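# Lift the carton with both hands and hold it

## Task

Grasp the carton between the two hands, raise the whole of it at least three finger-widths above the table, and keep it motionless in the air, touching nothing else at the end; the task fails if any motor of either hand still shows moving in hand_stopped_by at the finish.

## Robot and tools

Robot: a humanoid upper body on a stand past the table's -x edge, with two arms. left_arm (robot's own left, on the +y side) carries a left hand; right_arm (on the -y side) carries a right hand. Each hand has five fingers driven by six motors.

Scene frame (used in results): table top at z = 0, +z up, +x across the table away from the robot; table's near edge at x = 0.18 m. Shoulders sit roughly 0.28 m above the pelvis, 0.06 m toward +x and 0.10 m to either side; a hand point can reach at most 0.62 m from its shoulder. The body may be slightly turned or tilted, and reported positions get less accurate at long reach.

Hand point: a spot 0.05 m in front of the palm, where index pad meets thumb tip in a pinch. Its own axes: +z along the straight fingers (fingertips 0.06-0.07 m beyond), +y out of the palm, +x across the palm toward the little finger on the right hand but toward the thumb on the left hand. A wrist bracket on the little-finger side juts 0.03 m past the point along +y and 0.11 m across the palm and can collide with things. With the thumb turned fully in front of the palm, a hand can wrap around objects 0.035 to 0.08 m wide; turn the thumb before reaching.

Row format (all tools that move): one flat list of 28 numbers in [-1, 1], covering both arms even if one stays still. Order: left_arm dx, dy, dz, rx, ry, rz, then left_gripper little, ring, middle, index, thumb_bend, thumb_turn, force_limit, speed; then the same 14 for right_arm and right_gripper. dx..rz are an offset, not a pose: a target relative to where that hand point was measured when the action began, expressed in the hand point's own axes. 1.0 equals 0.6 m of travel or 180 degrees; rx, ry, rz form a single rotation vector. Every row in an action is relative to that same start, not to the previous row. Finger values: +1 straight/open, -1 curled shut. thumb_bend +1 straight, -1 fully bent. thumb_turn +1 beside the palm, -1 opposite the fingers. A pinch is roughly index -0.22, thumb_bend -0.75, thumb_turn -0.57. force_limit maps linearly from about 0 N (-1) to 10 N (+1) at the fingertip (15 N for thumb motors) and only stops closing motion. speed maps from nearly zero (-1) to full (+1, whole travel in 0.6 s). There is no no-change value for the hand: to keep a hand as is, resend the eight hand numbers last used; if none were sent yet, send its hand_measured six values plus hand_force_limit and hand_speed.

Tools:
- execute_actions(actions): a list of actions; each action is a table of up to 15 rows of 28 numbers, one row per 1/30 s step, the last row repeated to fill 15 steps. An empty list just returns state and images. Each step's commanded pose is clipped to within 70 mm and 16 degrees of the measured pose, so long offsets need several actions.
- move(target, speed, blocking): target is one 28-number row (offsets from the last reported pose); both hand points travel in straight lines, ending together, over 0.5 to 10 s. speed is in m/s, 0.002 to 0.5 (default 0.25); rotation up to twice that in rad/s. Hand numbers are sent at the start. Paths ignore obstacles and the other arm. With blocking=false you get a result after 0.5 s; until the move ends, call wait or stop before other motion.
- wait(seconds): 0 to 10 s, arms hold last command.
- stop(): brakes a running move.
- zoom_image(camera, region): camera is cam_high, cam_left_wrist or cam_right_wrist; region [x0, y0, x1, y1] pixels, at most 504x504.
- show_instructions(): shows reference pages.
- finished_scene(scene): ends the scene after the robot holds its last command; irreversible.

Results: a state line per arm with end_effector_position (m) and end_effector_quat_wxyz in the scene frame; Hand target lines (pose now being driven to); hand_measured, hand_stopped_by, hand_load_n (six values each in motor order), hand_force_limit, hand_speed; joint positions and torques (noisy, offset). hand_stopped_by words: moving, target, force, stalled, fault. Loads near 0 mean grip lost. A move adds a move: line (done, off_target, moving, held, fault, and limits such as paced or held) plus distance to pose. pose unreachable means a clearance check altered that arm's command. MOTOR HOT warns from 90 °C; at 120 °C the arm drops (OVER-TEMPERATURE FAULT).

Gripping: a motor starts only when its target changes by at least 0.01, then runs until it arrives or, closing, hits force_limit, then locks. Close slowly (speed -0.9 or lower) for a gentle grip. To squeeze more, raise force_limit and send a more-closed target; to loosen, send a more-open one. At the end every hand motor must read target, force or stalled, not moving.

Avoid: knocking anything off the table, dropping or slipping the carton, fast impacts, and hard contact or pressing between the two arms or hands. Wrist pitch and yaw only tolerate 4.7 N m (others 23.5); exceeding a joint limit stops that arm for 10 s. An arm blocked by an object keeps pushing until given a new command. Units, frames and camera images (cam_high 672x504, wrist cams 616x616) are as above.

Each tool is called after "Request:" as name(argument=value, ...) on one line, values as JSON.

## Session

Request:
execute_actions(actions=[])

Scene clock: 0.00 s.
left_arm: end_effector_position=(+0.1186, +0.1548, +0.5329) hand_measured=(+1.000, +1.000, +1.000, +1.000, +1.000, +1.000) hand_load_n=(+0.0, +0.0, +0.0, +0.0, +0.0, +0.0) hand_stopped_by=(target, target, target, target, target, target) hand_force_limit=0.00 hand_speed=-0.80 end_effector_quat_wxyz=(-0.047, +0.032, -0.083, +0.995) | right_arm: end_effector_position=(+0.1737, -0.0900, +0.5178) hand_measured=(+1.000, +1.000, +1.000, +1.000, +1.000, +1.000) hand_load_n=(+0.0, +0.0, +0.0, +0.0, +0.0, +0.0) hand_stopped_by=(target, target, target, target, target, target) hand_force_limit=0.00 hand_speed=-0.80 end_effector_quat_wxyz=(+0.971, -0.167, +0.067, +0.155)
Joint positions: left_arm=[-0.018  0.41   0.358 -0.623 -0.516 -1.041 -0.165] | right_arm=[-0.199 -0.577 -0.075 -0.471  0.547 -1.013  0.246]
Joint velocities: left_arm=[-0.018 -0.003 -0.002  0.002 -0.008  0.     0.   ] | right_arm=[ 0.008 -0.006  0.009  0.    -0.012  0.     0.   ]
Joint torques (N m, as the arm reports them, + toward a larger angle): no reading
Hand target (left_arm): +0.119, +0.155, +0.533; -0.047, +0.032, -0.083, +0.995
Hand target (right_arm): +0.174, -0.090, +0.518; +0.971, -0.167, +0.067, +0.155

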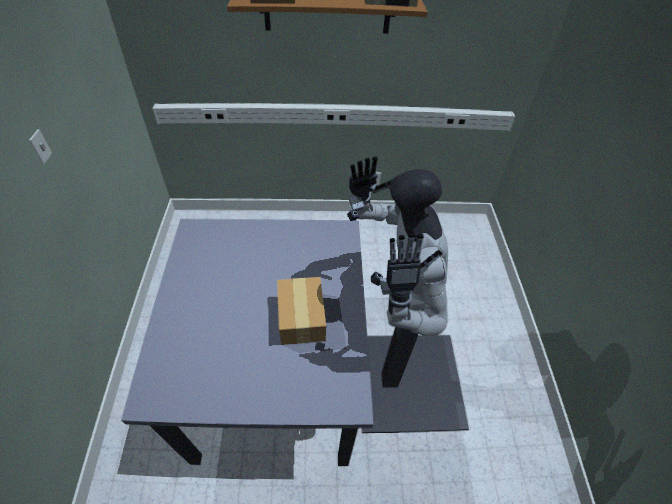

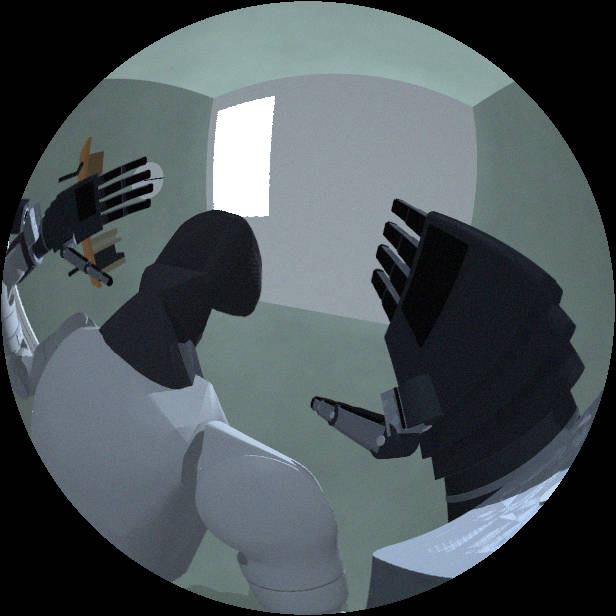

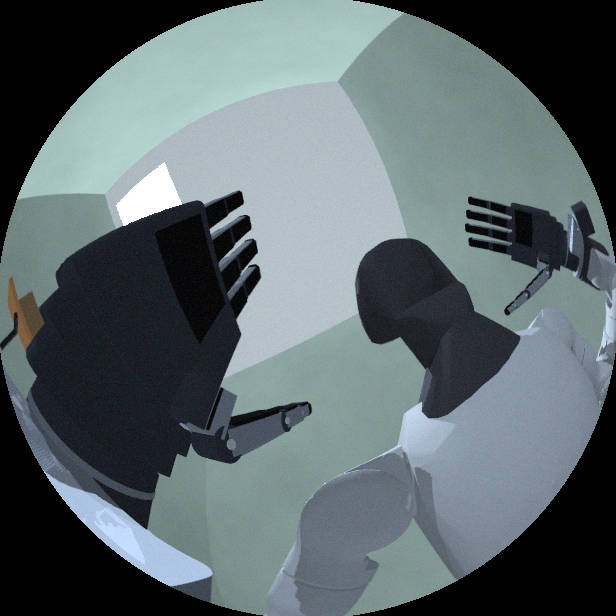

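Request:
move(target=[-0.515,-0.07,-0.54,-0.013,-0.755,-0.077,1,1,1,1,1,1,0,-0.8,0.42,-0.064,-0.51,0.164,0.718,0.084,1,1,1,1,1,1,0,-0.8], speed=0.35)

Scene clock: 4.27 s.
left_arm: end_effector_position=(+0.4044, +0.2686, +0.2173) hand_measured=(+1.000, +1.000, +1.000, +1.000, +1.000, +1.000) hand_load_n=(+0.0, +0.0, +0.0, +0.0, +0.0, +0.0) hand_stopped_by=(target, target, target, target, target, target) hand_force_limit=0.00 hand_speed=-0.80 end_effector_quat_wxyz=(+0.008, +0.935, -0.002, +0.354) | right_arm: end_effector_position=(+0.3956, -0.1599, +0.1912) hand_measured=(+1.000, +1.000, +1.000, +1.000, +1.000, +1.000) hand_load_n=(+0.0, +0.0, +0.0, +0.0, +0.0, +0.0) hand_stopped_by=(target, target, target, target, target, target) hand_force_limit=0.00 hand_speed=-0.80 end_effector_quat_wxyz=(+0.339, -0.016, +0.941, -0.007)
Joint positions: left_arm=[-0.588  1.255 -0.209  0.176 -1.25   0.912 -0.03 ] | right_arm=[-0.36  -1.279  0.279 -0.287  1.709  0.684 -0.664]
Joint velocities: left_arm=[-0.008 -0.006 -0.014  0.005  0.003  0.     0.   ] | right_arm=[-0.003 -0.017  0.008  0.     0.006  0.     0.   ]
Joint torques (N m, as the arm reports them, + toward a larger angle): left_arm=[-5.5   4.5   1.94 -0.55  0.39 -0.64 -0.16] | right_arm=[-4.94 -5.8  -2.17 -1.11  0.48 -0.73 -0.09]
Hand target (left_arm): +0.404, +0.270, +0.217; +0.005, +0.936, -0.002, +0.353
Hand target (right_arm): +0.395, -0.160, +0.190; +0.337, -0.015, +0.941, -0.006
Off the commanded pose (left_arm): 0.018 m, 2 deg.
Off the commanded pose (right_arm): 0.008 m, 2 deg.
move: off_target (left_arm, right_arm)

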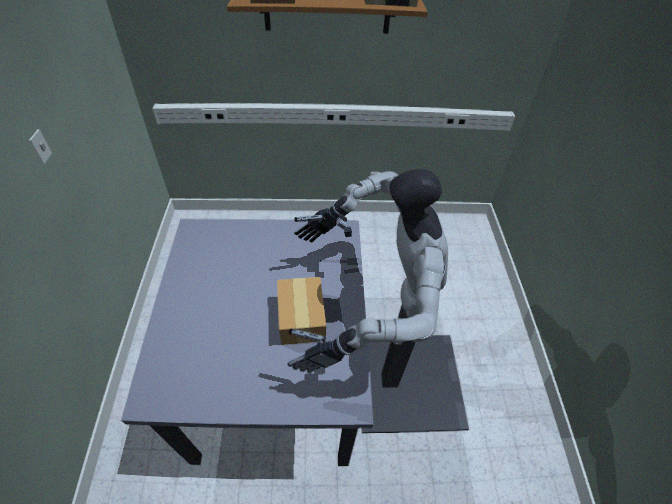

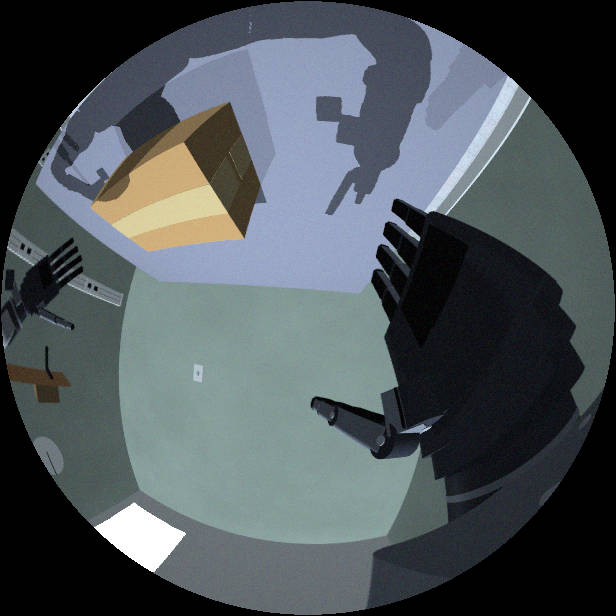

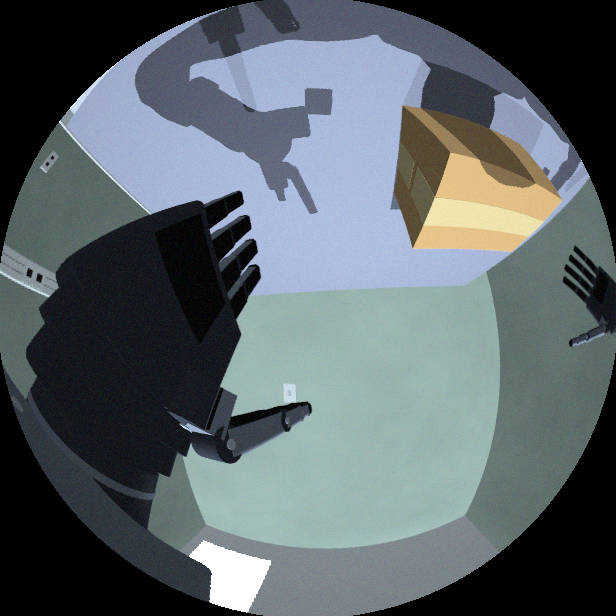

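Request:
move(target=[-0.085,0.1,0.167,0,0,0,1,1,1,1,1,1,0,-0.8,0.045,0.1,0.147,0,0,0,1,1,1,1,1,1,0,-0.8], speed=0.15)

Request:
move(target=[0,0.13,0,-0.02,0,0,1,1,1,1,1,1,0,-0.8,0,0.13,0,-0.02,0,0,1,1,1,1,1,1,0,-0.8], speed=0.07)

Scene clock: 5.77 s.
left_arm: end_effector_position=(+0.4295, +0.2117, +0.1023) hand_measured=(+1.000, +1.000, +1.000, +1.000, +1.000, +1.000) hand_load_n=(+0.0, +0.0, +0.0, +0.0, +0.0, +0.0) hand_stopped_by=(target, target, target, target, target, target) hand_force_limit=0.00 hand_speed=-0.80 end_effector_quat_wxyz=(+0.006, +0.938, +0.005, +0.346) | right_arm: end_effector_position=(+0.4338, -0.0978, +0.1107) hand_measured=(+1.000, +1.000, +1.000, +1.000, +1.000, +1.000) hand_load_n=(+0.0, +0.0, +0.0, +0.0, +0.0, +0.0) hand_stopped_by=(target, target, target, target, target, target) hand_force_limit=0.00 hand_speed=-0.80 end_effector_quat_wxyz=(+0.343, -0.015, +0.939, -0.003)
Joint positions: left_arm=[-0.675  0.788 -0.439  0.5   -0.956  0.616  0.039] | right_arm=[-0.619 -0.782  0.576  0.119  1.319  0.595 -0.636]
Joint velocities: left_arm=[-0.009  0.002 -0.002 -0.005  0.006  0.     0.   ] | right_arm=[-0.011 -0.003  0.005  0.005 -0.017  0.     0.   ]
Joint torques (N m, as the arm reports them, + toward a larger angle): left_arm=[-6.36  3.37  1.43 -1.64  0.39 -0.8  -0.16] | right_arm=[-6.64 -4.54 -1.71 -2.   -0.04 -0.98  0.21]
Hand target (left_arm): +0.430, +0.213, +0.102; +0.004, +0.938, +0.004, +0.346
Hand target (right_arm): +0.435, -0.098, +0.112; +0.345, -0.016, +0.939, -0.005
Off the commanded pose (left_arm): 0.009 m, 1 deg.
Off the commanded pose (right_arm): 0.008 m, 1 deg.
move: off_target (left_arm, right_arm)

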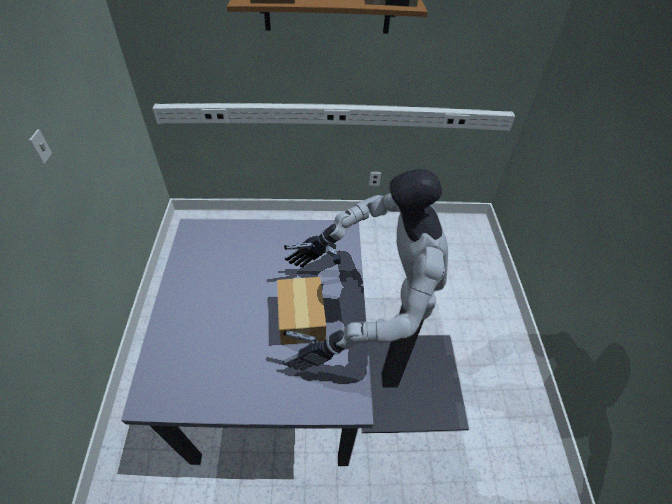

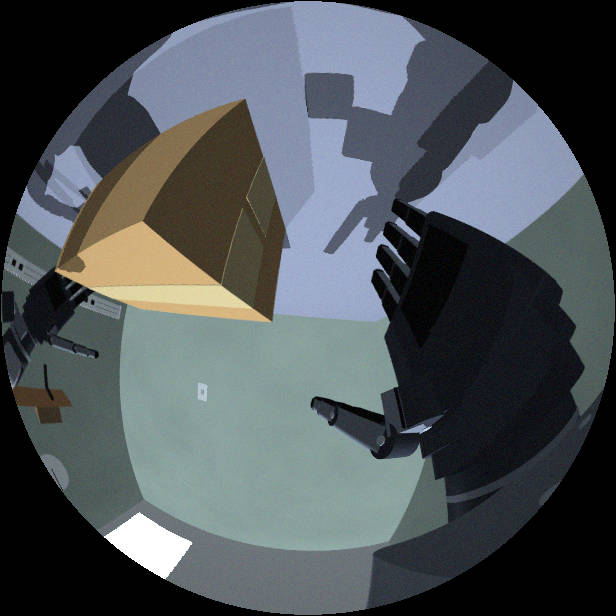

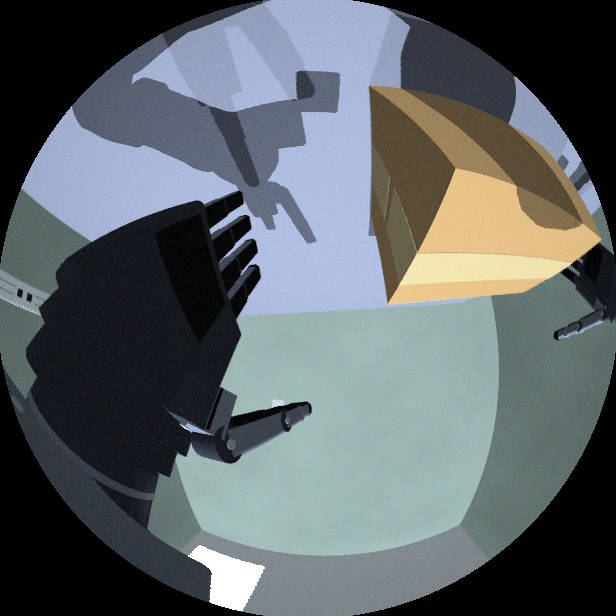

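Scene clock: 7.20 s.
left_arm: end_effector_position=(+0.4272, +0.1339, +0.0996) hand_measured=(+1.000, +1.000, +1.000, +1.000, +1.000, +1.000) hand_load_n=(+0.0, +0.0, +0.0, +0.0, +0.0, +0.0) hand_stopped_by=(target, target, target, target, target, target) hand_force_limit=0.00 hand_speed=-0.80 end_effector_quat_wxyz=(+0.035, +0.939, -0.010, +0.342) | right_arm: end_effector_position=(+0.4342, -0.0193, +0.1141) hand_measured=(+1.000, +1.000, +1.000, +1.000, +1.000, +1.000) hand_load_n=(+0.0, +0.0, +0.0, +0.0, +0.0, +0.0) hand_stopped_by=(target, target, target, target, target, target) hand_force_limit=0.00 hand_speed=-0.80 end_effector_quat_wxyz=(+0.345, -0.025, +0.938, +0.030)
Joint positions: left_arm=[-0.662  0.63  -0.444  0.328 -0.99   0.697  0.258] | right_arm=[-0.718 -0.553  0.64   0.158  1.301  0.587 -0.772]
Joint velocities: left_arm=[-0.002  0.006 -0.009  0.003 -0.012  0.     0.   ] | right_arm=[-0.006 -0.003 -0.006  0.002  0.005  0.     0.   ]
Joint torques (N m, as the arm reports them, + toward a larger angle): left_arm=[-6.17  2.36  1.45 -2.69  0.1  -0.58 -0.03] | right_arm=[-7.17 -2.93 -1.38 -2.35  0.04 -0.91 -0.03]
Hand target (left_arm): +0.427, +0.134, +0.099; +0.034, +0.939, -0.010, +0.341
Hand target (right_arm): +0.435, -0.021, +0.114; +0.347, -0.025, +0.937, +0.026
Off the commanded pose (left_arm): 0.005 m, 1 deg.
Off the commanded pose (right_arm): 0.005 m, 1 deg.
move: off_target (left_arm, right_arm)

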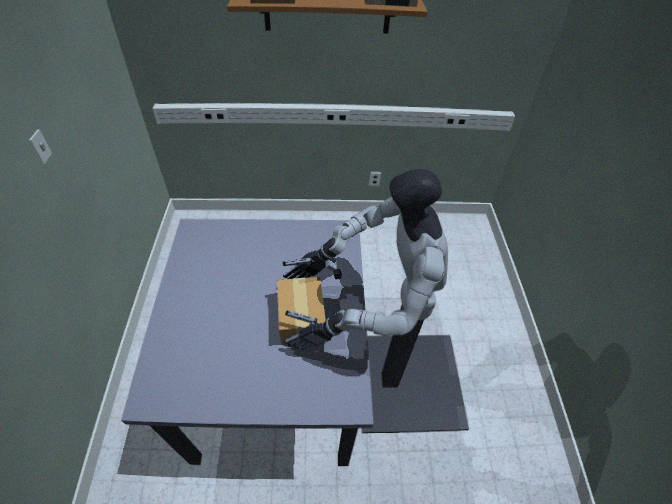

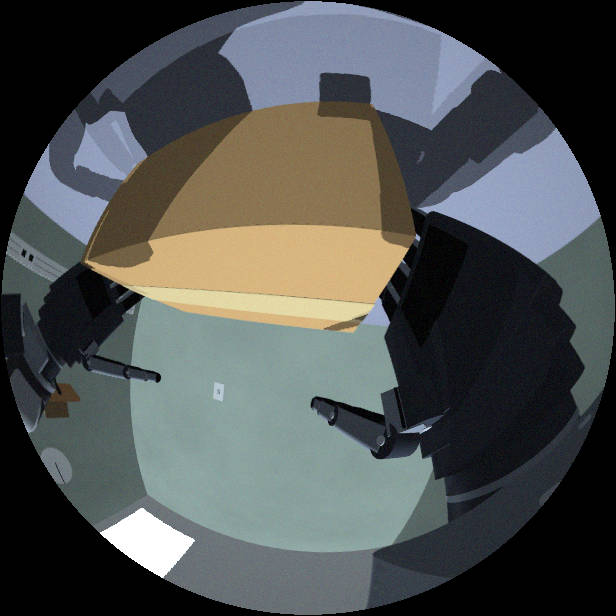

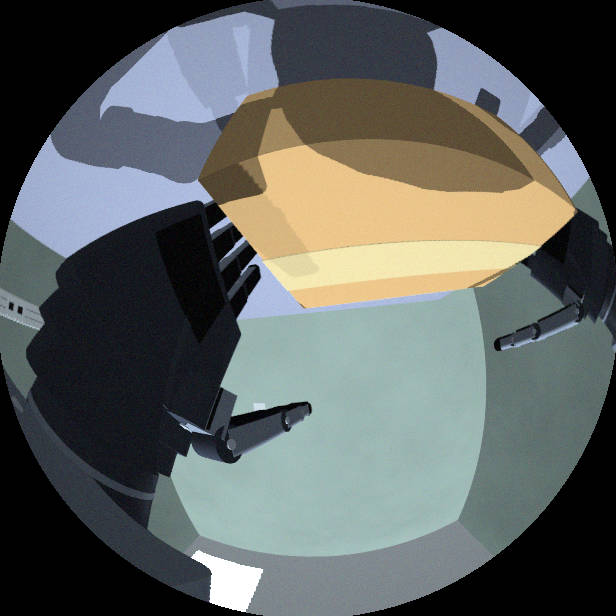

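Right is truly higher; lower it while closing.

Request:
execute_actions(actions=[[[0,0.02,0,0,0,0,1,1,1,1,1,1,0,-0.8,0.03,0.02,0.035,0,0,0,1,1,1,1,1,1,0,-0.8]],[[0,0.03,0,0,0,0,1,1,1,1,1,1,0,-0.8,0.01,0.04,0.01,0,0,0,1,1,1,1,1,1,0,-0.8]],[[0,0.06,0,-0.02,0,0,1,1,1,1,1,1,0,-0.8,0,0.06,0,-0.02,0,0,1,1,1,1,1,1,0,-0.8]],[[0,0.08,0,-0.03,0,0,1,1,1,1,1,1,0,-0.8,0,0.08,0,-0.03,0,0,1,1,1,1,1,1,0,-0.8]]])

Scene clock: 9.40 s.
left_arm: end_effector_position=(+0.4415, +0.1280, +0.0947) hand_measured=(+1.000, +1.000, +1.000, +1.000, +1.000, +1.000) hand_load_n=(+0.0, +0.0, +0.0, +0.0, +0.0, +0.0) hand_stopped_by=(target, target, target, target, target, target) hand_force_limit=0.00 hand_speed=-0.80 end_effector_quat_wxyz=(-0.035, +0.935, +0.006, +0.353) | right_arm: end_effector_position=(+0.4615, +0.0092, +0.0822) hand_measured=(+1.000, +1.000, +1.000, +1.000, +1.000, +1.000) hand_load_n=(+0.0, +0.0, +0.0, +0.0, +0.0, +0.0) hand_stopped_by=(target, target, target, target, target, target) hand_force_limit=0.00 hand_speed=-0.80 end_effector_quat_wxyz=(+0.371, -0.018, +0.928, -0.019)
Joint positions: left_arm=[-0.699  0.512 -0.451  0.337 -0.933  0.703  0.477] | right_arm=[-0.855 -0.269  0.722  0.608  1.081  0.401 -0.716]
Joint velocities: left_arm=[ 0.    -0.006  0.     0.015  0.005 -0.003 -0.006] | right_arm=[-0.026  0.023  0.012  0.081 -0.015 -0.025  0.041]
Joint torques (N m, as the arm reports them, + toward a larger angle): left_arm=[-6.78 -2.04 -0.31 -5.19 -1.25 -0.38 -1.48] | right_arm=[-7.91  4.85 -0.03 -3.71  1.42 -0.87  2.54]
Hand target (left_arm): +0.431, +0.077, +0.097; +0.033, +0.938, -0.017, +0.345
Hand target (right_arm): +0.447, +0.051, +0.087; +0.362, -0.034, +0.931, +0.038
Off the commanded pose (left_arm): 0.053 m, 8 deg.
Off the commanded pose (right_arm): 0.046 m, 7 deg.

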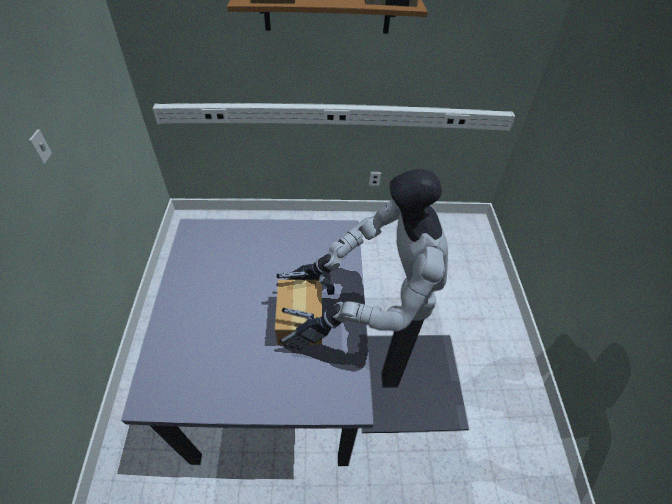

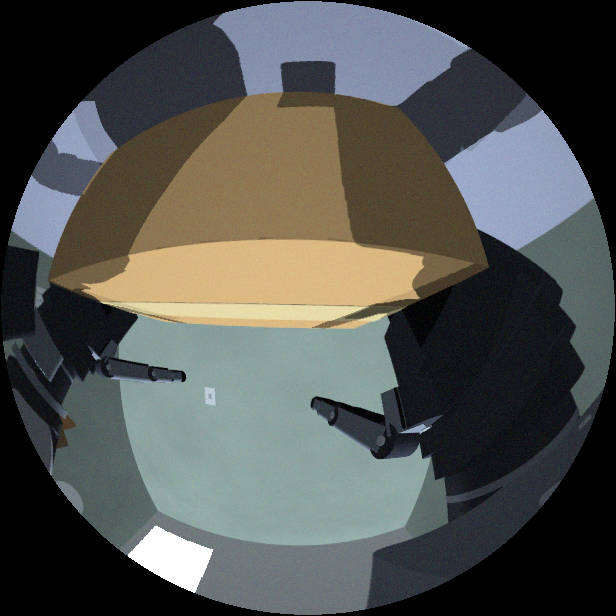

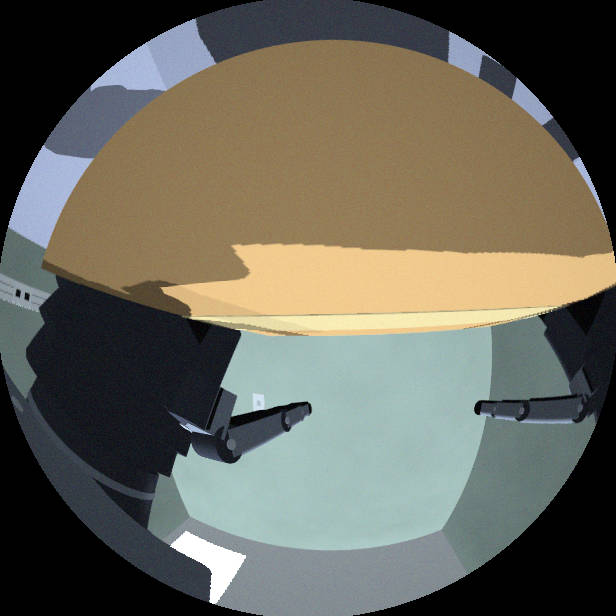

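Request:
execute_actions(actions=[[[0,0.07,0,-0.05,0,0,0.6,0.6,0.6,0.6,1,1,-0.3,-0.7,0,0.07,-0.01,-0.05,0,0,0.6,0.6,0.6,0.6,1,1,-0.3,-0.7]],[[0.01,0.07,-0.04,-0.05,0,0,0.6,0.6,0.6,0.6,1,1,-0.3,-0.7,-0.01,0.07,-0.05,-0.05,0,0,0.6,0.6,0.6,0.6,1,1,-0.3,-0.7]],[[0.02,0.07,-0.055,-0.05,0,0,0.6,0.6,0.6,0.6,1,1,-0.3,-0.7,-0.015,0.07,-0.06,-0.05,0,0,0.6,0.6,0.6,0.6,1,1,-0.3,-0.7]],[[0.02,0.07,-0.055,-0.05,0,0,0.6,0.6,0.6,0.6,1,1,-0.3,-0.7,-0.015,0.07,-0.06,-0.05,0,0,0.6,0.6,0.6,0.6,1,1,-0.3,-0.7]],[[0.02,0.07,-0.055,-0.05,0,0,0.6,0.6,0.6,0.6,1,1,-0.3,-0.7,-0.015,0.07,-0.06,-0.05,0,0,0.6,0.6,0.6,0.6,1,1,-0.3,-0.7]],[[0.02,0.07,-0.055,-0.05,0,0,0.6,0.6,0.6,0.6,1,1,-0.3,-0.7,-0.015,0.07,-0.06,-0.05,0,0,0.6,0.6,0.6,0.6,1,1,-0.3,-0.7]]])

Request:
wait(seconds=1)

Scene clock: 12.53 s.
left_arm: end_effector_position=(+0.3887, +0.1380, +0.1649) hand_measured=(+0.686, +0.786, +0.820, +0.838, +1.000, +1.000) hand_load_n=(+0.0, +0.0, +0.5, +8.5, +0.0, +0.0) hand_stopped_by=(force, force, force, force, target, target) hand_force_limit=-0.30 hand_speed=-0.70 end_effector_quat_wxyz=(+0.008, +0.956, -0.055, +0.288) | right_arm: end_effector_position=(+0.4273, +0.0084, +0.1840) hand_measured=(+0.820, +0.854, +0.870, +0.802, +1.000, +1.000) hand_load_n=(+7.0, +3.5, +0.0, +0.0, +0.0, +0.0) hand_stopped_by=(force, force, force, force, target, target) hand_force_limit=-0.30 hand_speed=-0.70 end_effector_quat_wxyz=(+0.383, -0.064, +0.918, +0.074)
Joint positions: left_arm=[-0.653  0.689 -0.073 -0.104 -1.278  1.362  0.61 ] | right_arm=[-0.732 -0.589  0.507 -0.114  1.398  0.756 -0.88 ]
Joint velocities: left_arm=[ 0.018 -0.069  0.094 -0.021 -0.009  0.088  0.032] | right_arm=[ 0.037  0.    -0.009 -0.005 -0.009  0.015 -0.017]
Joint torques (N m, as the arm reports them, + toward a larger angle): left_arm=[-7.6  -0.4   0.79 -5.37 -3.01 -0.89 -1.61] | right_arm=[-10.95   2.25  -1.97  -6.37   2.4   -1.89   3.52]
Hand target (left_arm): +0.383, +0.094, +0.181; +0.082, +0.948, -0.081, +0.298
Hand target (right_arm): +0.410, +0.041, +0.193; +0.374, -0.088, +0.915, +0.127
Off the commanded pose (left_arm): 0.048 m, 9 deg.
Off the commanded pose (right_arm): 0.040 m, 7 deg.

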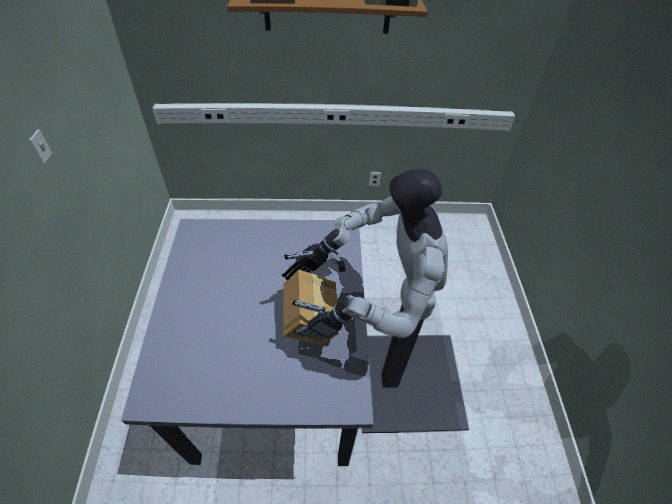

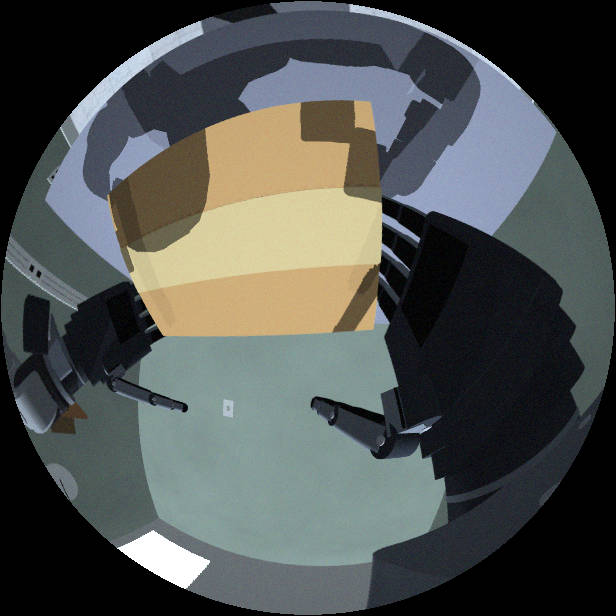

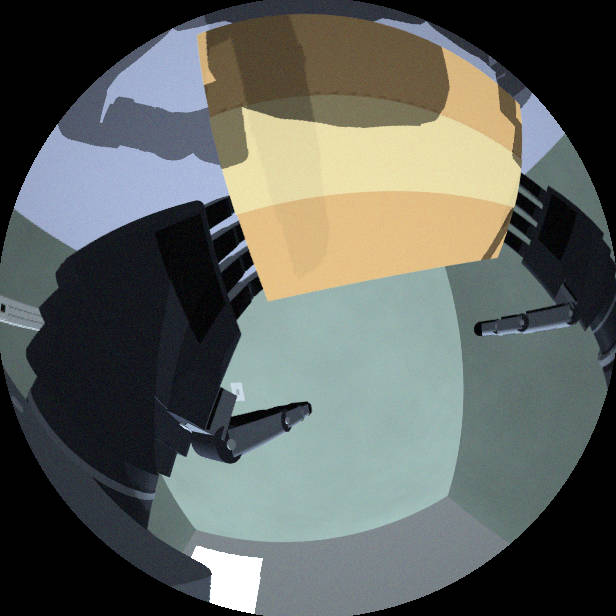

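Scene clock: 13.53 s.
left_arm: end_effector_position=(+0.3885, +0.1373, +0.1653) hand_measured=(+0.686, +0.786, +0.820, +0.838, +1.000, +1.000) hand_load_n=(+0.0, +0.0, +0.5, +8.0, +0.0, +0.0) hand_stopped_by=(force, force, force, force, target, target) hand_force_limit=-0.30 hand_speed=-0.70 end_effector_quat_wxyz=(+0.009, +0.956, -0.055, +0.288) | right_arm: end_effector_position=(+0.4269, +0.0077, +0.1830) hand_measured=(+0.820, +0.854, +0.870, +0.802, +1.000, +1.000) hand_load_n=(+6.5, +4.0, +0.5, +0.0, +0.0, +0.0) hand_stopped_by=(force, force, force, force, target, target) hand_force_limit=-0.30 hand_speed=-0.70 end_effector_quat_wxyz=(+0.382, -0.063, +0.919, +0.072)
Joint positions: left_arm=[-0.653  0.685 -0.069 -0.106 -1.278  1.367  0.611] | right_arm=[-0.73  -0.589  0.507 -0.114  1.398  0.758 -0.882]
Joint velocities: left_arm=[-0.015  0.003 -0.008  0.    -0.003  0.     0.   ] | right_arm=[-0.005 -0.011  0.009  0.008 -0.002  0.     0.   ]
Joint torques (N m, as the arm reports them, + toward a larger angle): left_arm=[-7.68 -0.48  0.76 -5.35 -2.95 -0.89 -1.59] | right_arm=[-10.86   2.17  -1.8   -6.33   2.39  -1.82   3.53]
Hand target (left_arm): +0.383, +0.094, +0.181; +0.082, +0.948, -0.081, +0.298
Hand target (right_arm): +0.410, +0.041, +0.193; +0.374, -0.088, +0.915, +0.127
Off the commanded pose (left_arm): 0.047 m, 9 deg.
Off the commanded pose (right_arm): 0.040 m, 7 deg.
wait: 1.00 s; at rest by 0.17 s

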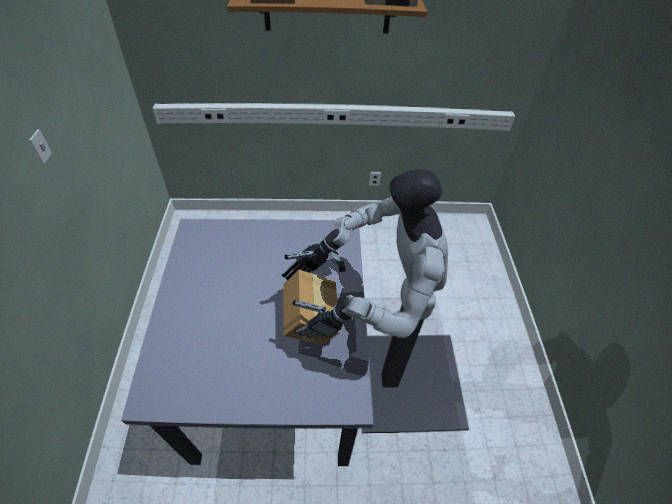

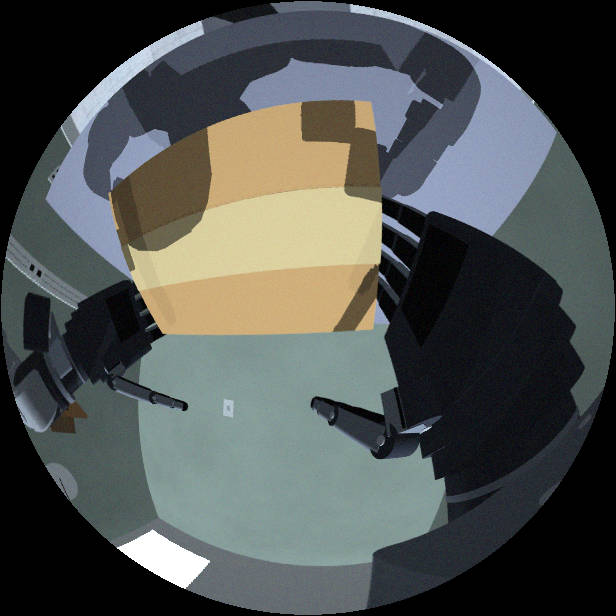

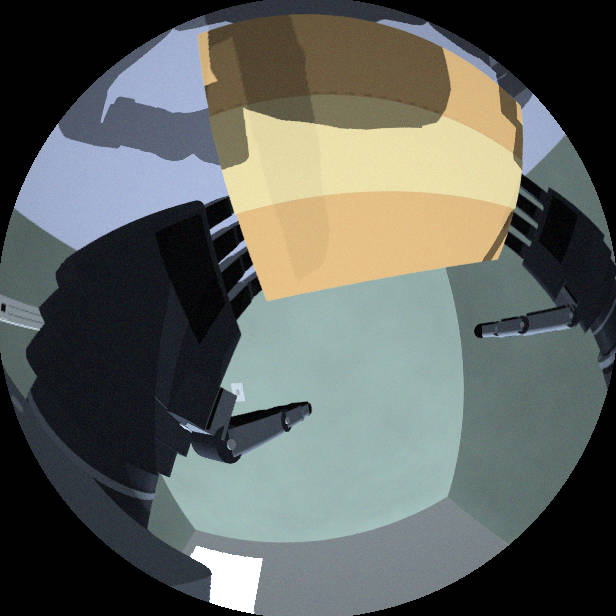

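Request:
execute_actions(actions=[[[0,0.06,0.05,-0.04,0,0,0.6,0.6,0.6,0.6,1,1,-0.3,-0.7,0.02,0.06,0.05,-0.04,0,0,0.6,0.6,0.6,0.6,1,1,-0.3,-0.7]],[[0,0.05,0.05,-0.04,0,0,0.6,0.6,0.6,0.6,1,1,-0.3,-0.7,0.03,0.05,0.06,-0.04,0,0,0.6,0.6,0.6,0.6,1,1,-0.3,-0.7]],[[0,0.04,0.04,-0.03,0,0,0.6,0.6,0.6,0.6,1,1,-0.3,-0.7,0.03,0.04,0.06,-0.03,0,0,0.6,0.6,0.6,0.6,1,1,-0.3,-0.7]],[[0,-0.04,0,0,-0.03,0,1,1,1,1,1,1,-0.3,0,0,-0.04,0,0,0,0,1,1,1,1,1,1,-0.3,0]],[[0,0,0,0,0,0,1,1,1,1,1,1,-0.3,0,0,0,0,0,0,0,1,1,1,1,1,1,-0.3,0]]])

Scene clock: 19.83 s.
left_arm: end_effector_position=(+0.4393, +0.1707, +0.0842) hand_measured=(+1.000, +1.000, +1.000, +1.000, +1.000, +1.000) hand_load_n=(+0.0, +0.0, +0.0, +0.0, +0.0, +0.0) hand_stopped_by=(target, target, target, target, target, target) hand_force_limit=-0.30 hand_speed=0.00 end_effector_quat_wxyz=(+0.028, +0.972, -0.040, +0.228) | right_arm: end_effector_position=(+0.4926, -0.0007, +0.0881) hand_measured=(+1.000, +1.000, +1.000, +1.000, +1.000, +1.000) hand_load_n=(+0.0, +0.0, +0.0, +0.0, +0.0, +0.0) hand_stopped_by=(target, target, target, target, target, target) hand_force_limit=-0.30 hand_speed=0.00 end_effector_quat_wxyz=(+0.402, -0.078, +0.908, +0.092)
Joint positions: left_arm=[-1.046  0.573 -0.492  0.954 -0.685  0.853 -0.207] | right_arm=[-1.038 -0.226  0.656  1.246  0.893  0.158  0.018]
Joint velocities: left_arm=[ 0.006 -0.003  0.011  0.002  0.017  0.     0.   ] | right_arm=[ 0.006  0.009 -0.006  0.006  0.     0.     0.   ]
Joint torques (N m, as the arm reports them, + toward a larger angle): left_arm=[-7.93  2.81  0.97 -1.97  0.17 -0.42 -0.06] | right_arm=[-8.79 -2.65 -0.18 -2.2   0.41 -1.09  0.17]
Hand target (left_arm): +0.439, +0.172, +0.084; +0.027, +0.973, -0.039, +0.228
Hand target (right_arm): +0.492, -0.001, +0.088; +0.402, -0.078, +0.908, +0.092
Off the commanded pose (left_arm): 0.001 m, 0 deg.
Off the commanded pose (right_arm): 0.000 m, 0 deg.

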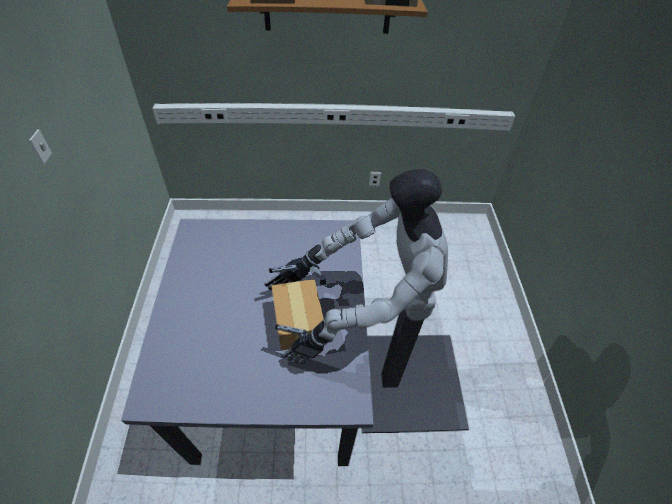

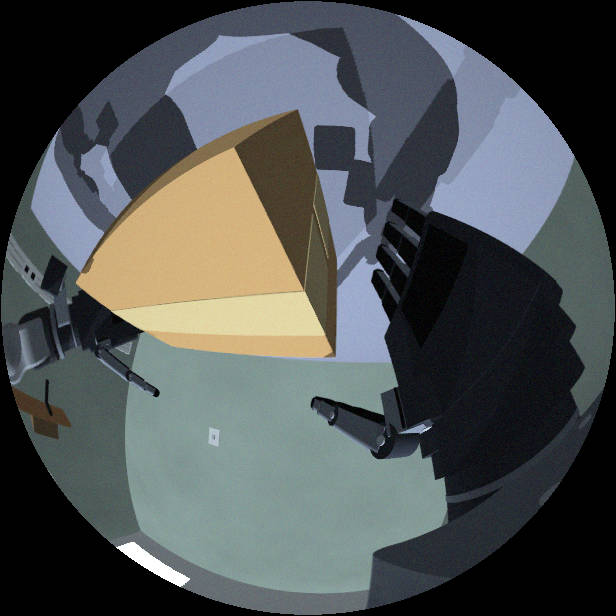

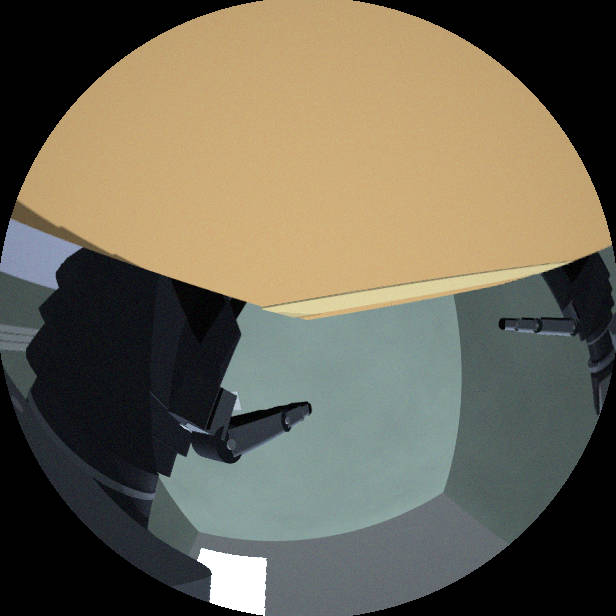

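Request:
move(target=[-0.06,0.02,-0.035,0,0.04,0,0.85,0.85,0.85,0.85,1,1,0,0,0.1,-0.03,-0.11,0.04,0.06,0,0.85,0.85,0.85,0.85,1,1,0,0], speed=0.12)

Request:
execute_actions(actions=[[[0,0.04,0,0,0,0,0.85,0.85,0.85,0.85,1,1,0,0,0.01,0.04,0,0,0,0,0.85,0.85,0.85,0.85,1,1,0,0]],[[0,0.05,0,-0.02,0,0,0.85,0.85,0.85,0.85,1,1,0,0,0.01,0.05,0,-0.02,0,0,0.85,0.85,0.85,0.85,1,1,0,0]],[[-0.01,0.07,0,-0.04,0,0,0.85,0.85,0.85,0.85,1,1,0,0,0.02,0.07,0,-0.04,0,0,0.85,0.85,0.85,0.85,1,1,0,0]]])

Scene clock: 21.27 s.
left_arm: end_effector_position=(+0.3999, +0.1699, +0.0876) hand_measured=(+0.850, +0.850, +0.850, +0.850, +1.000, +1.000) hand_load_n=(+0.0, +0.0, +0.0, +0.0, +0.0, +0.0) hand_stopped_by=(target, target, target, target, target, target) hand_force_limit=0.00 hand_speed=0.00 end_effector_quat_wxyz=(+0.025, +0.955, -0.041, +0.292) | right_arm: end_effector_position=(+0.4064, -0.0364, +0.0854) hand_measured=(+0.850, +0.850, +0.850, +0.850, +1.000, +1.000) hand_load_n=(+0.0, +0.0, +0.0, +0.0, +0.0, +0.0) hand_stopped_by=(target, target, target, target, target, target) hand_force_limit=0.00 hand_speed=0.00 end_effector_quat_wxyz=(+0.324, -0.064, +0.944, +0.025)
Joint positions: left_arm=[-0.61   0.699 -0.323  0.313 -0.829  0.867  0.053] | right_arm=[-0.601 -0.597  0.614  0.125  1.188  0.633 -0.643]
Joint velocities: left_arm=[ 0.003  0.    -0.005 -0.005  0.014  0.     0.   ] | right_arm=[ 0.003  0.003 -0.009 -0.005  0.006  0.    -0.005]
Joint torques (N m, as the arm reports them, + toward a larger angle): left_arm=[-5.42  2.81  1.44 -2.47 -0.03 -0.5  -0.03] | right_arm=[-6.24 -3.34 -1.63 -2.78  0.48 -0.69 -0.1 ]
Hand target (left_arm): +0.398, +0.170, +0.086; +0.026, +0.956, -0.039, +0.289
Hand target (right_arm): +0.406, -0.037, +0.086; +0.323, -0.063, +0.944, +0.026
Off the commanded pose (left_arm): 0.008 m, 1 deg.
Off the commanded pose (right_arm): 0.003 m, 1 deg.
move: off_target (left_arm)

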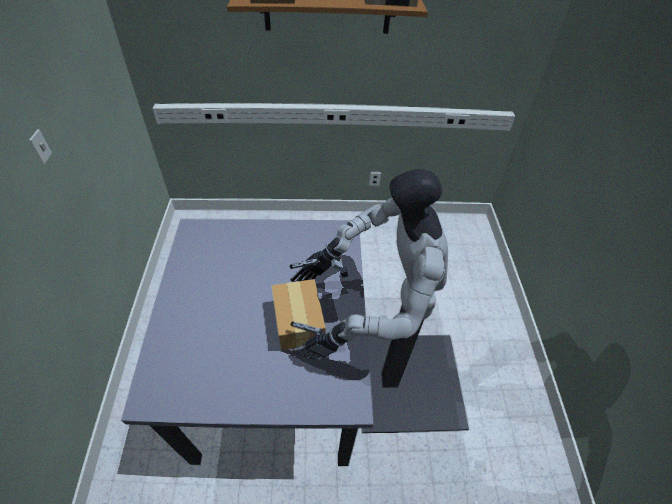

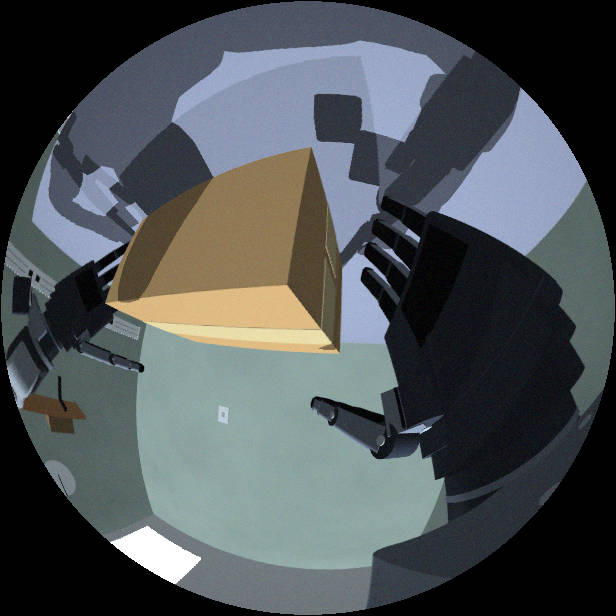

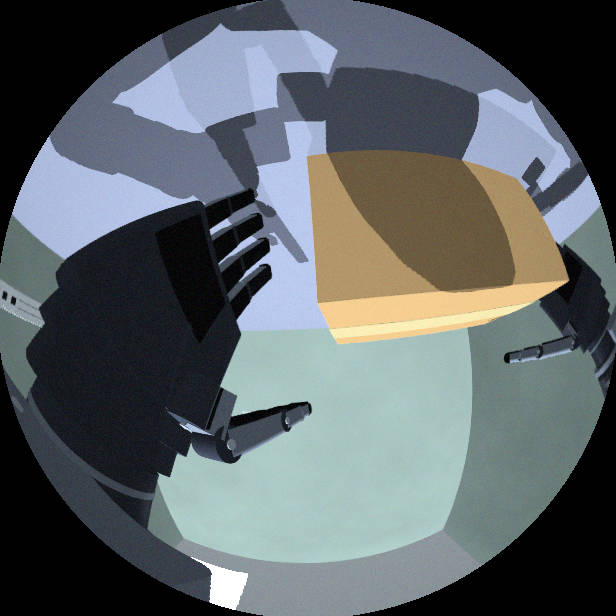

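Scene clock: 22.77 s.
left_arm: end_effector_position=(+0.4005, +0.1411, +0.0857) hand_measured=(+0.850, +0.850, +0.850, +0.852, +1.000, +1.000) hand_load_n=(-4.0, +0.0, +0.0, +10.0, +0.0, +0.0) hand_stopped_by=(target, target, target, target, target, target) hand_force_limit=0.00 hand_speed=0.00 end_effector_quat_wxyz=(+0.020, +0.952, -0.046, +0.301) | right_arm: end_effector_position=(+0.4040, +0.0069, +0.0852) hand_measured=(+0.850, +0.850, +0.850, +0.850, +1.000, +1.000) hand_load_n=(+0.5, +2.0, +3.0, +0.0, +0.0, +0.0) hand_stopped_by=(target, target, target, target, target, target) hand_force_limit=0.00 hand_speed=0.00 end_effector_quat_wxyz=(+0.352, -0.069, +0.933, +0.042)
Joint positions: left_arm=[-0.592  0.612 -0.323  0.234 -0.829  0.89   0.18 ] | right_arm=[-0.61  -0.456  0.676  0.168  1.094  0.538 -0.677]
Joint velocities: left_arm=[-0.003  0.002 -0.002 -0.006  0.     0.    -0.001] | right_arm=[ 0.012 -0.009  0.    -0.002  0.002  0.     0.   ]
Joint torques (N m, as the arm reports them, + toward a larger angle): left_arm=[-5.35 -1.03 -0.31 -3.78 -1.29 -0.57 -1.5 ] | right_arm=[-5.65  3.91  1.03 -2.29  1.28 -0.76  3.48]
Hand target (left_arm): +0.388, +0.100, +0.085; +0.080, +0.952, -0.062, +0.289
Hand target (right_arm): +0.382, +0.044, +0.083; +0.328, -0.086, +0.935, +0.099
Off the commanded pose (left_arm): 0.044 m, 7 deg.
Off the commanded pose (right_arm): 0.044 m, 7 deg.

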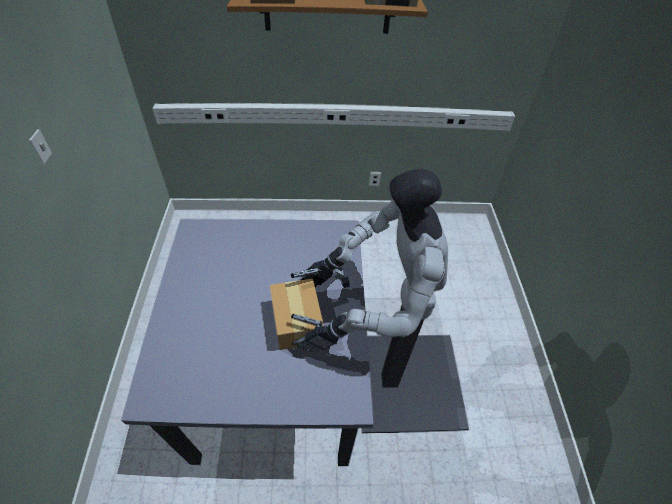

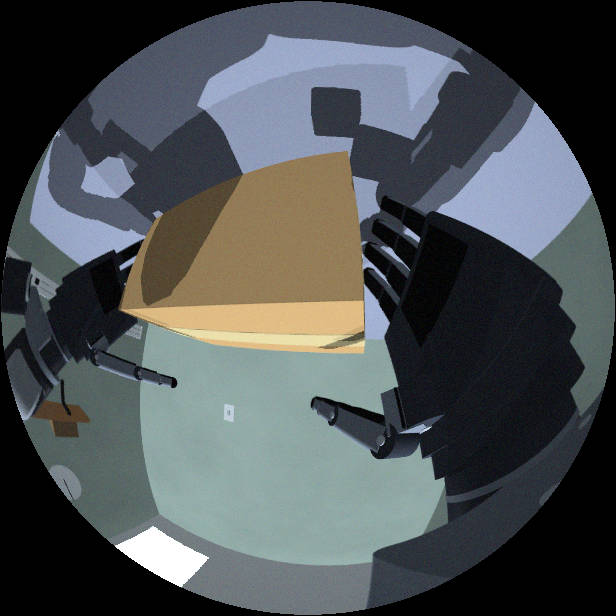

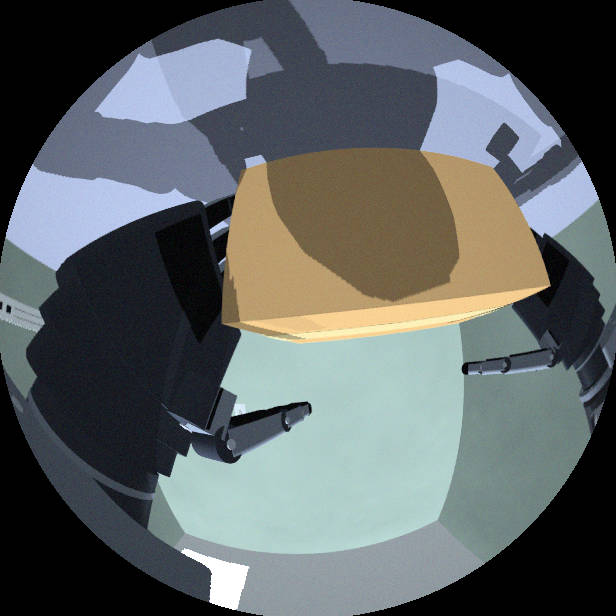

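Request:
execute_actions(actions=[[[0.015,0.08,-0.02,-0.04,0,0,0.5,0.5,0.5,0.85,1,1,0,-0.5,0,0.08,0,-0.04,0,0,0.7,0.85,0.85,0.5,1,1,0,-0.5]],[[0,0.08,0,-0.04,0,0,0.5,0.5,0.5,0.85,1,1,0,-0.5,0,0.08,0,-0.04,0,0,0.7,0.85,0.85,0.5,1,1,0,-0.5]],[[0.03,0.09,-0.05,-0.04,0,0,0.5,0.5,0.5,0.85,1,1,0,-0.5,-0.015,0.09,-0.045,-0.04,0,0,0.7,0.85,0.85,0.5,1,1,0,-0.5]],[[0.03,0.09,-0.05,-0.04,0,0,0.5,0.5,0.5,0.85,1,1,0,-0.5,-0.015,0.09,-0.045,-0.04,0,0,0.7,0.85,0.85,0.5,1,1,0,-0.5]],[[0.03,0.09,-0.05,-0.04,0,0,0.5,0.5,0.5,0.85,1,1,0,-0.5,-0.015,0.09,-0.045,-0.04,0,0,0.7,0.85,0.85,0.5,1,1,0,-0.5]],[[0.03,0.09,-0.05,-0.04,0,0,0.5,0.5,0.5,0.85,1,1,0,-0.5,-0.015,0.09,-0.045,-0.04,0,0,0.7,0.85,0.85,0.5,1,1,0,-0.5]],[[0.03,0.09,-0.05,-0.04,0,0,0.5,0.5,0.5,0.85,1,1,0,-0.5,-0.015,0.09,-0.045,-0.04,0,0,0.7,0.85,0.85,0.5,1,1,0,-0.5]]])

Scene clock: 26.40 s.
left_arm: end_effector_position=(+0.4041, +0.1243, +0.1729) hand_measured=(+0.500, +0.578, +0.772, +0.850, +1.000, +1.000) hand_load_n=(+0.0, +16.5, +0.0, +0.0, +0.0, +0.0) hand_stopped_by=(target, force, force, target, target, target) hand_force_limit=0.00 hand_speed=-0.50 end_effector_quat_wxyz=(-0.106, +0.958, -0.011, +0.267) | right_arm: end_effector_position=(+0.4312, +0.0175, +0.1593) hand_measured=(+0.826, +0.850, +0.850, +0.744, +1.000, +1.000) hand_load_n=(+3.5, +0.0, +1.0, +0.0, +0.0, +0.0) hand_stopped_by=(force, target, target, force, target, target) hand_force_limit=0.00 hand_speed=-0.50 end_effector_quat_wxyz=(+0.405, -0.049, +0.911, -0.059)
Joint positions: left_arm=[-0.823  0.261  0.132  0.029 -1.625  1.641  1.615] | right_arm=[-0.74  -0.313  0.556 -0.034  1.137  0.799 -1.173]
Joint velocities: left_arm=[-0.06   0.005  0.002  0.095 -0.178 -0.01   0.   ] | right_arm=[ 0.043 -0.041 -0.041 -0.006 -0.014  0.08  -0.043]
Joint torques (N m, as the arm reports them, + toward a larger angle): left_arm=[-11.44  -3.2   -0.59  -5.12  -5.13  -0.64  -0.16] | right_arm=[-11.24   6.73   0.41  -7.14   2.34  -1.74   4.06]
Hand target (left_arm): +0.399, +0.072, +0.184; -0.034, +0.960, -0.048, +0.275
Hand target (right_arm): +0.409, +0.072, +0.174; +0.399, -0.083, +0.913, +0.027
Off the commanded pose (left_arm): 0.054 m, 9 deg.
Off the commanded pose (right_arm): 0.063 m, 11 deg.
joint sent to its limit (left arm) — the command would take joint 7 (wrist yaw) past its upper limit, so that joint was sent only as far as its limit.

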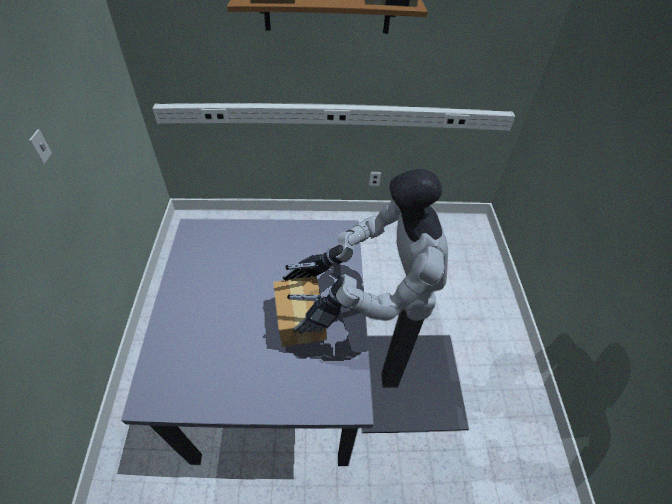

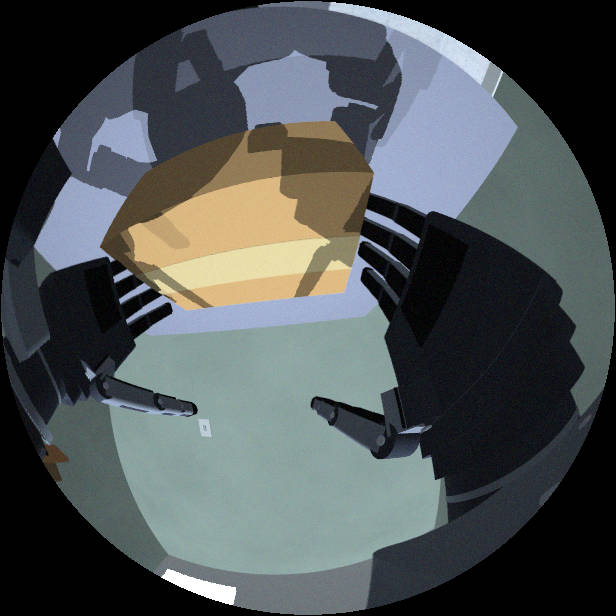

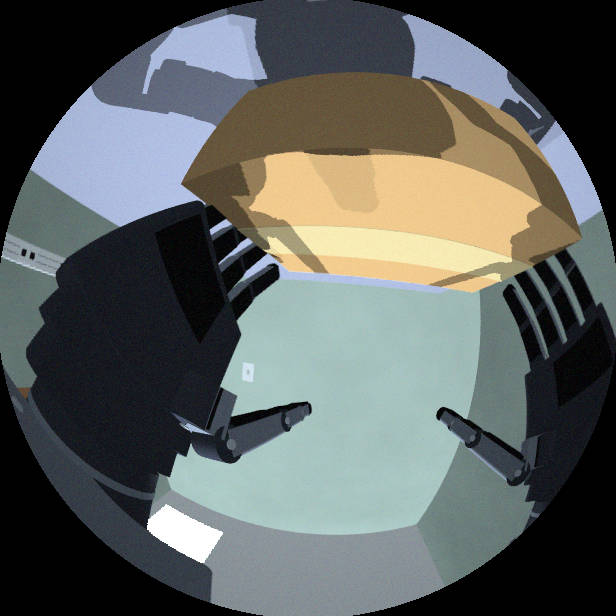

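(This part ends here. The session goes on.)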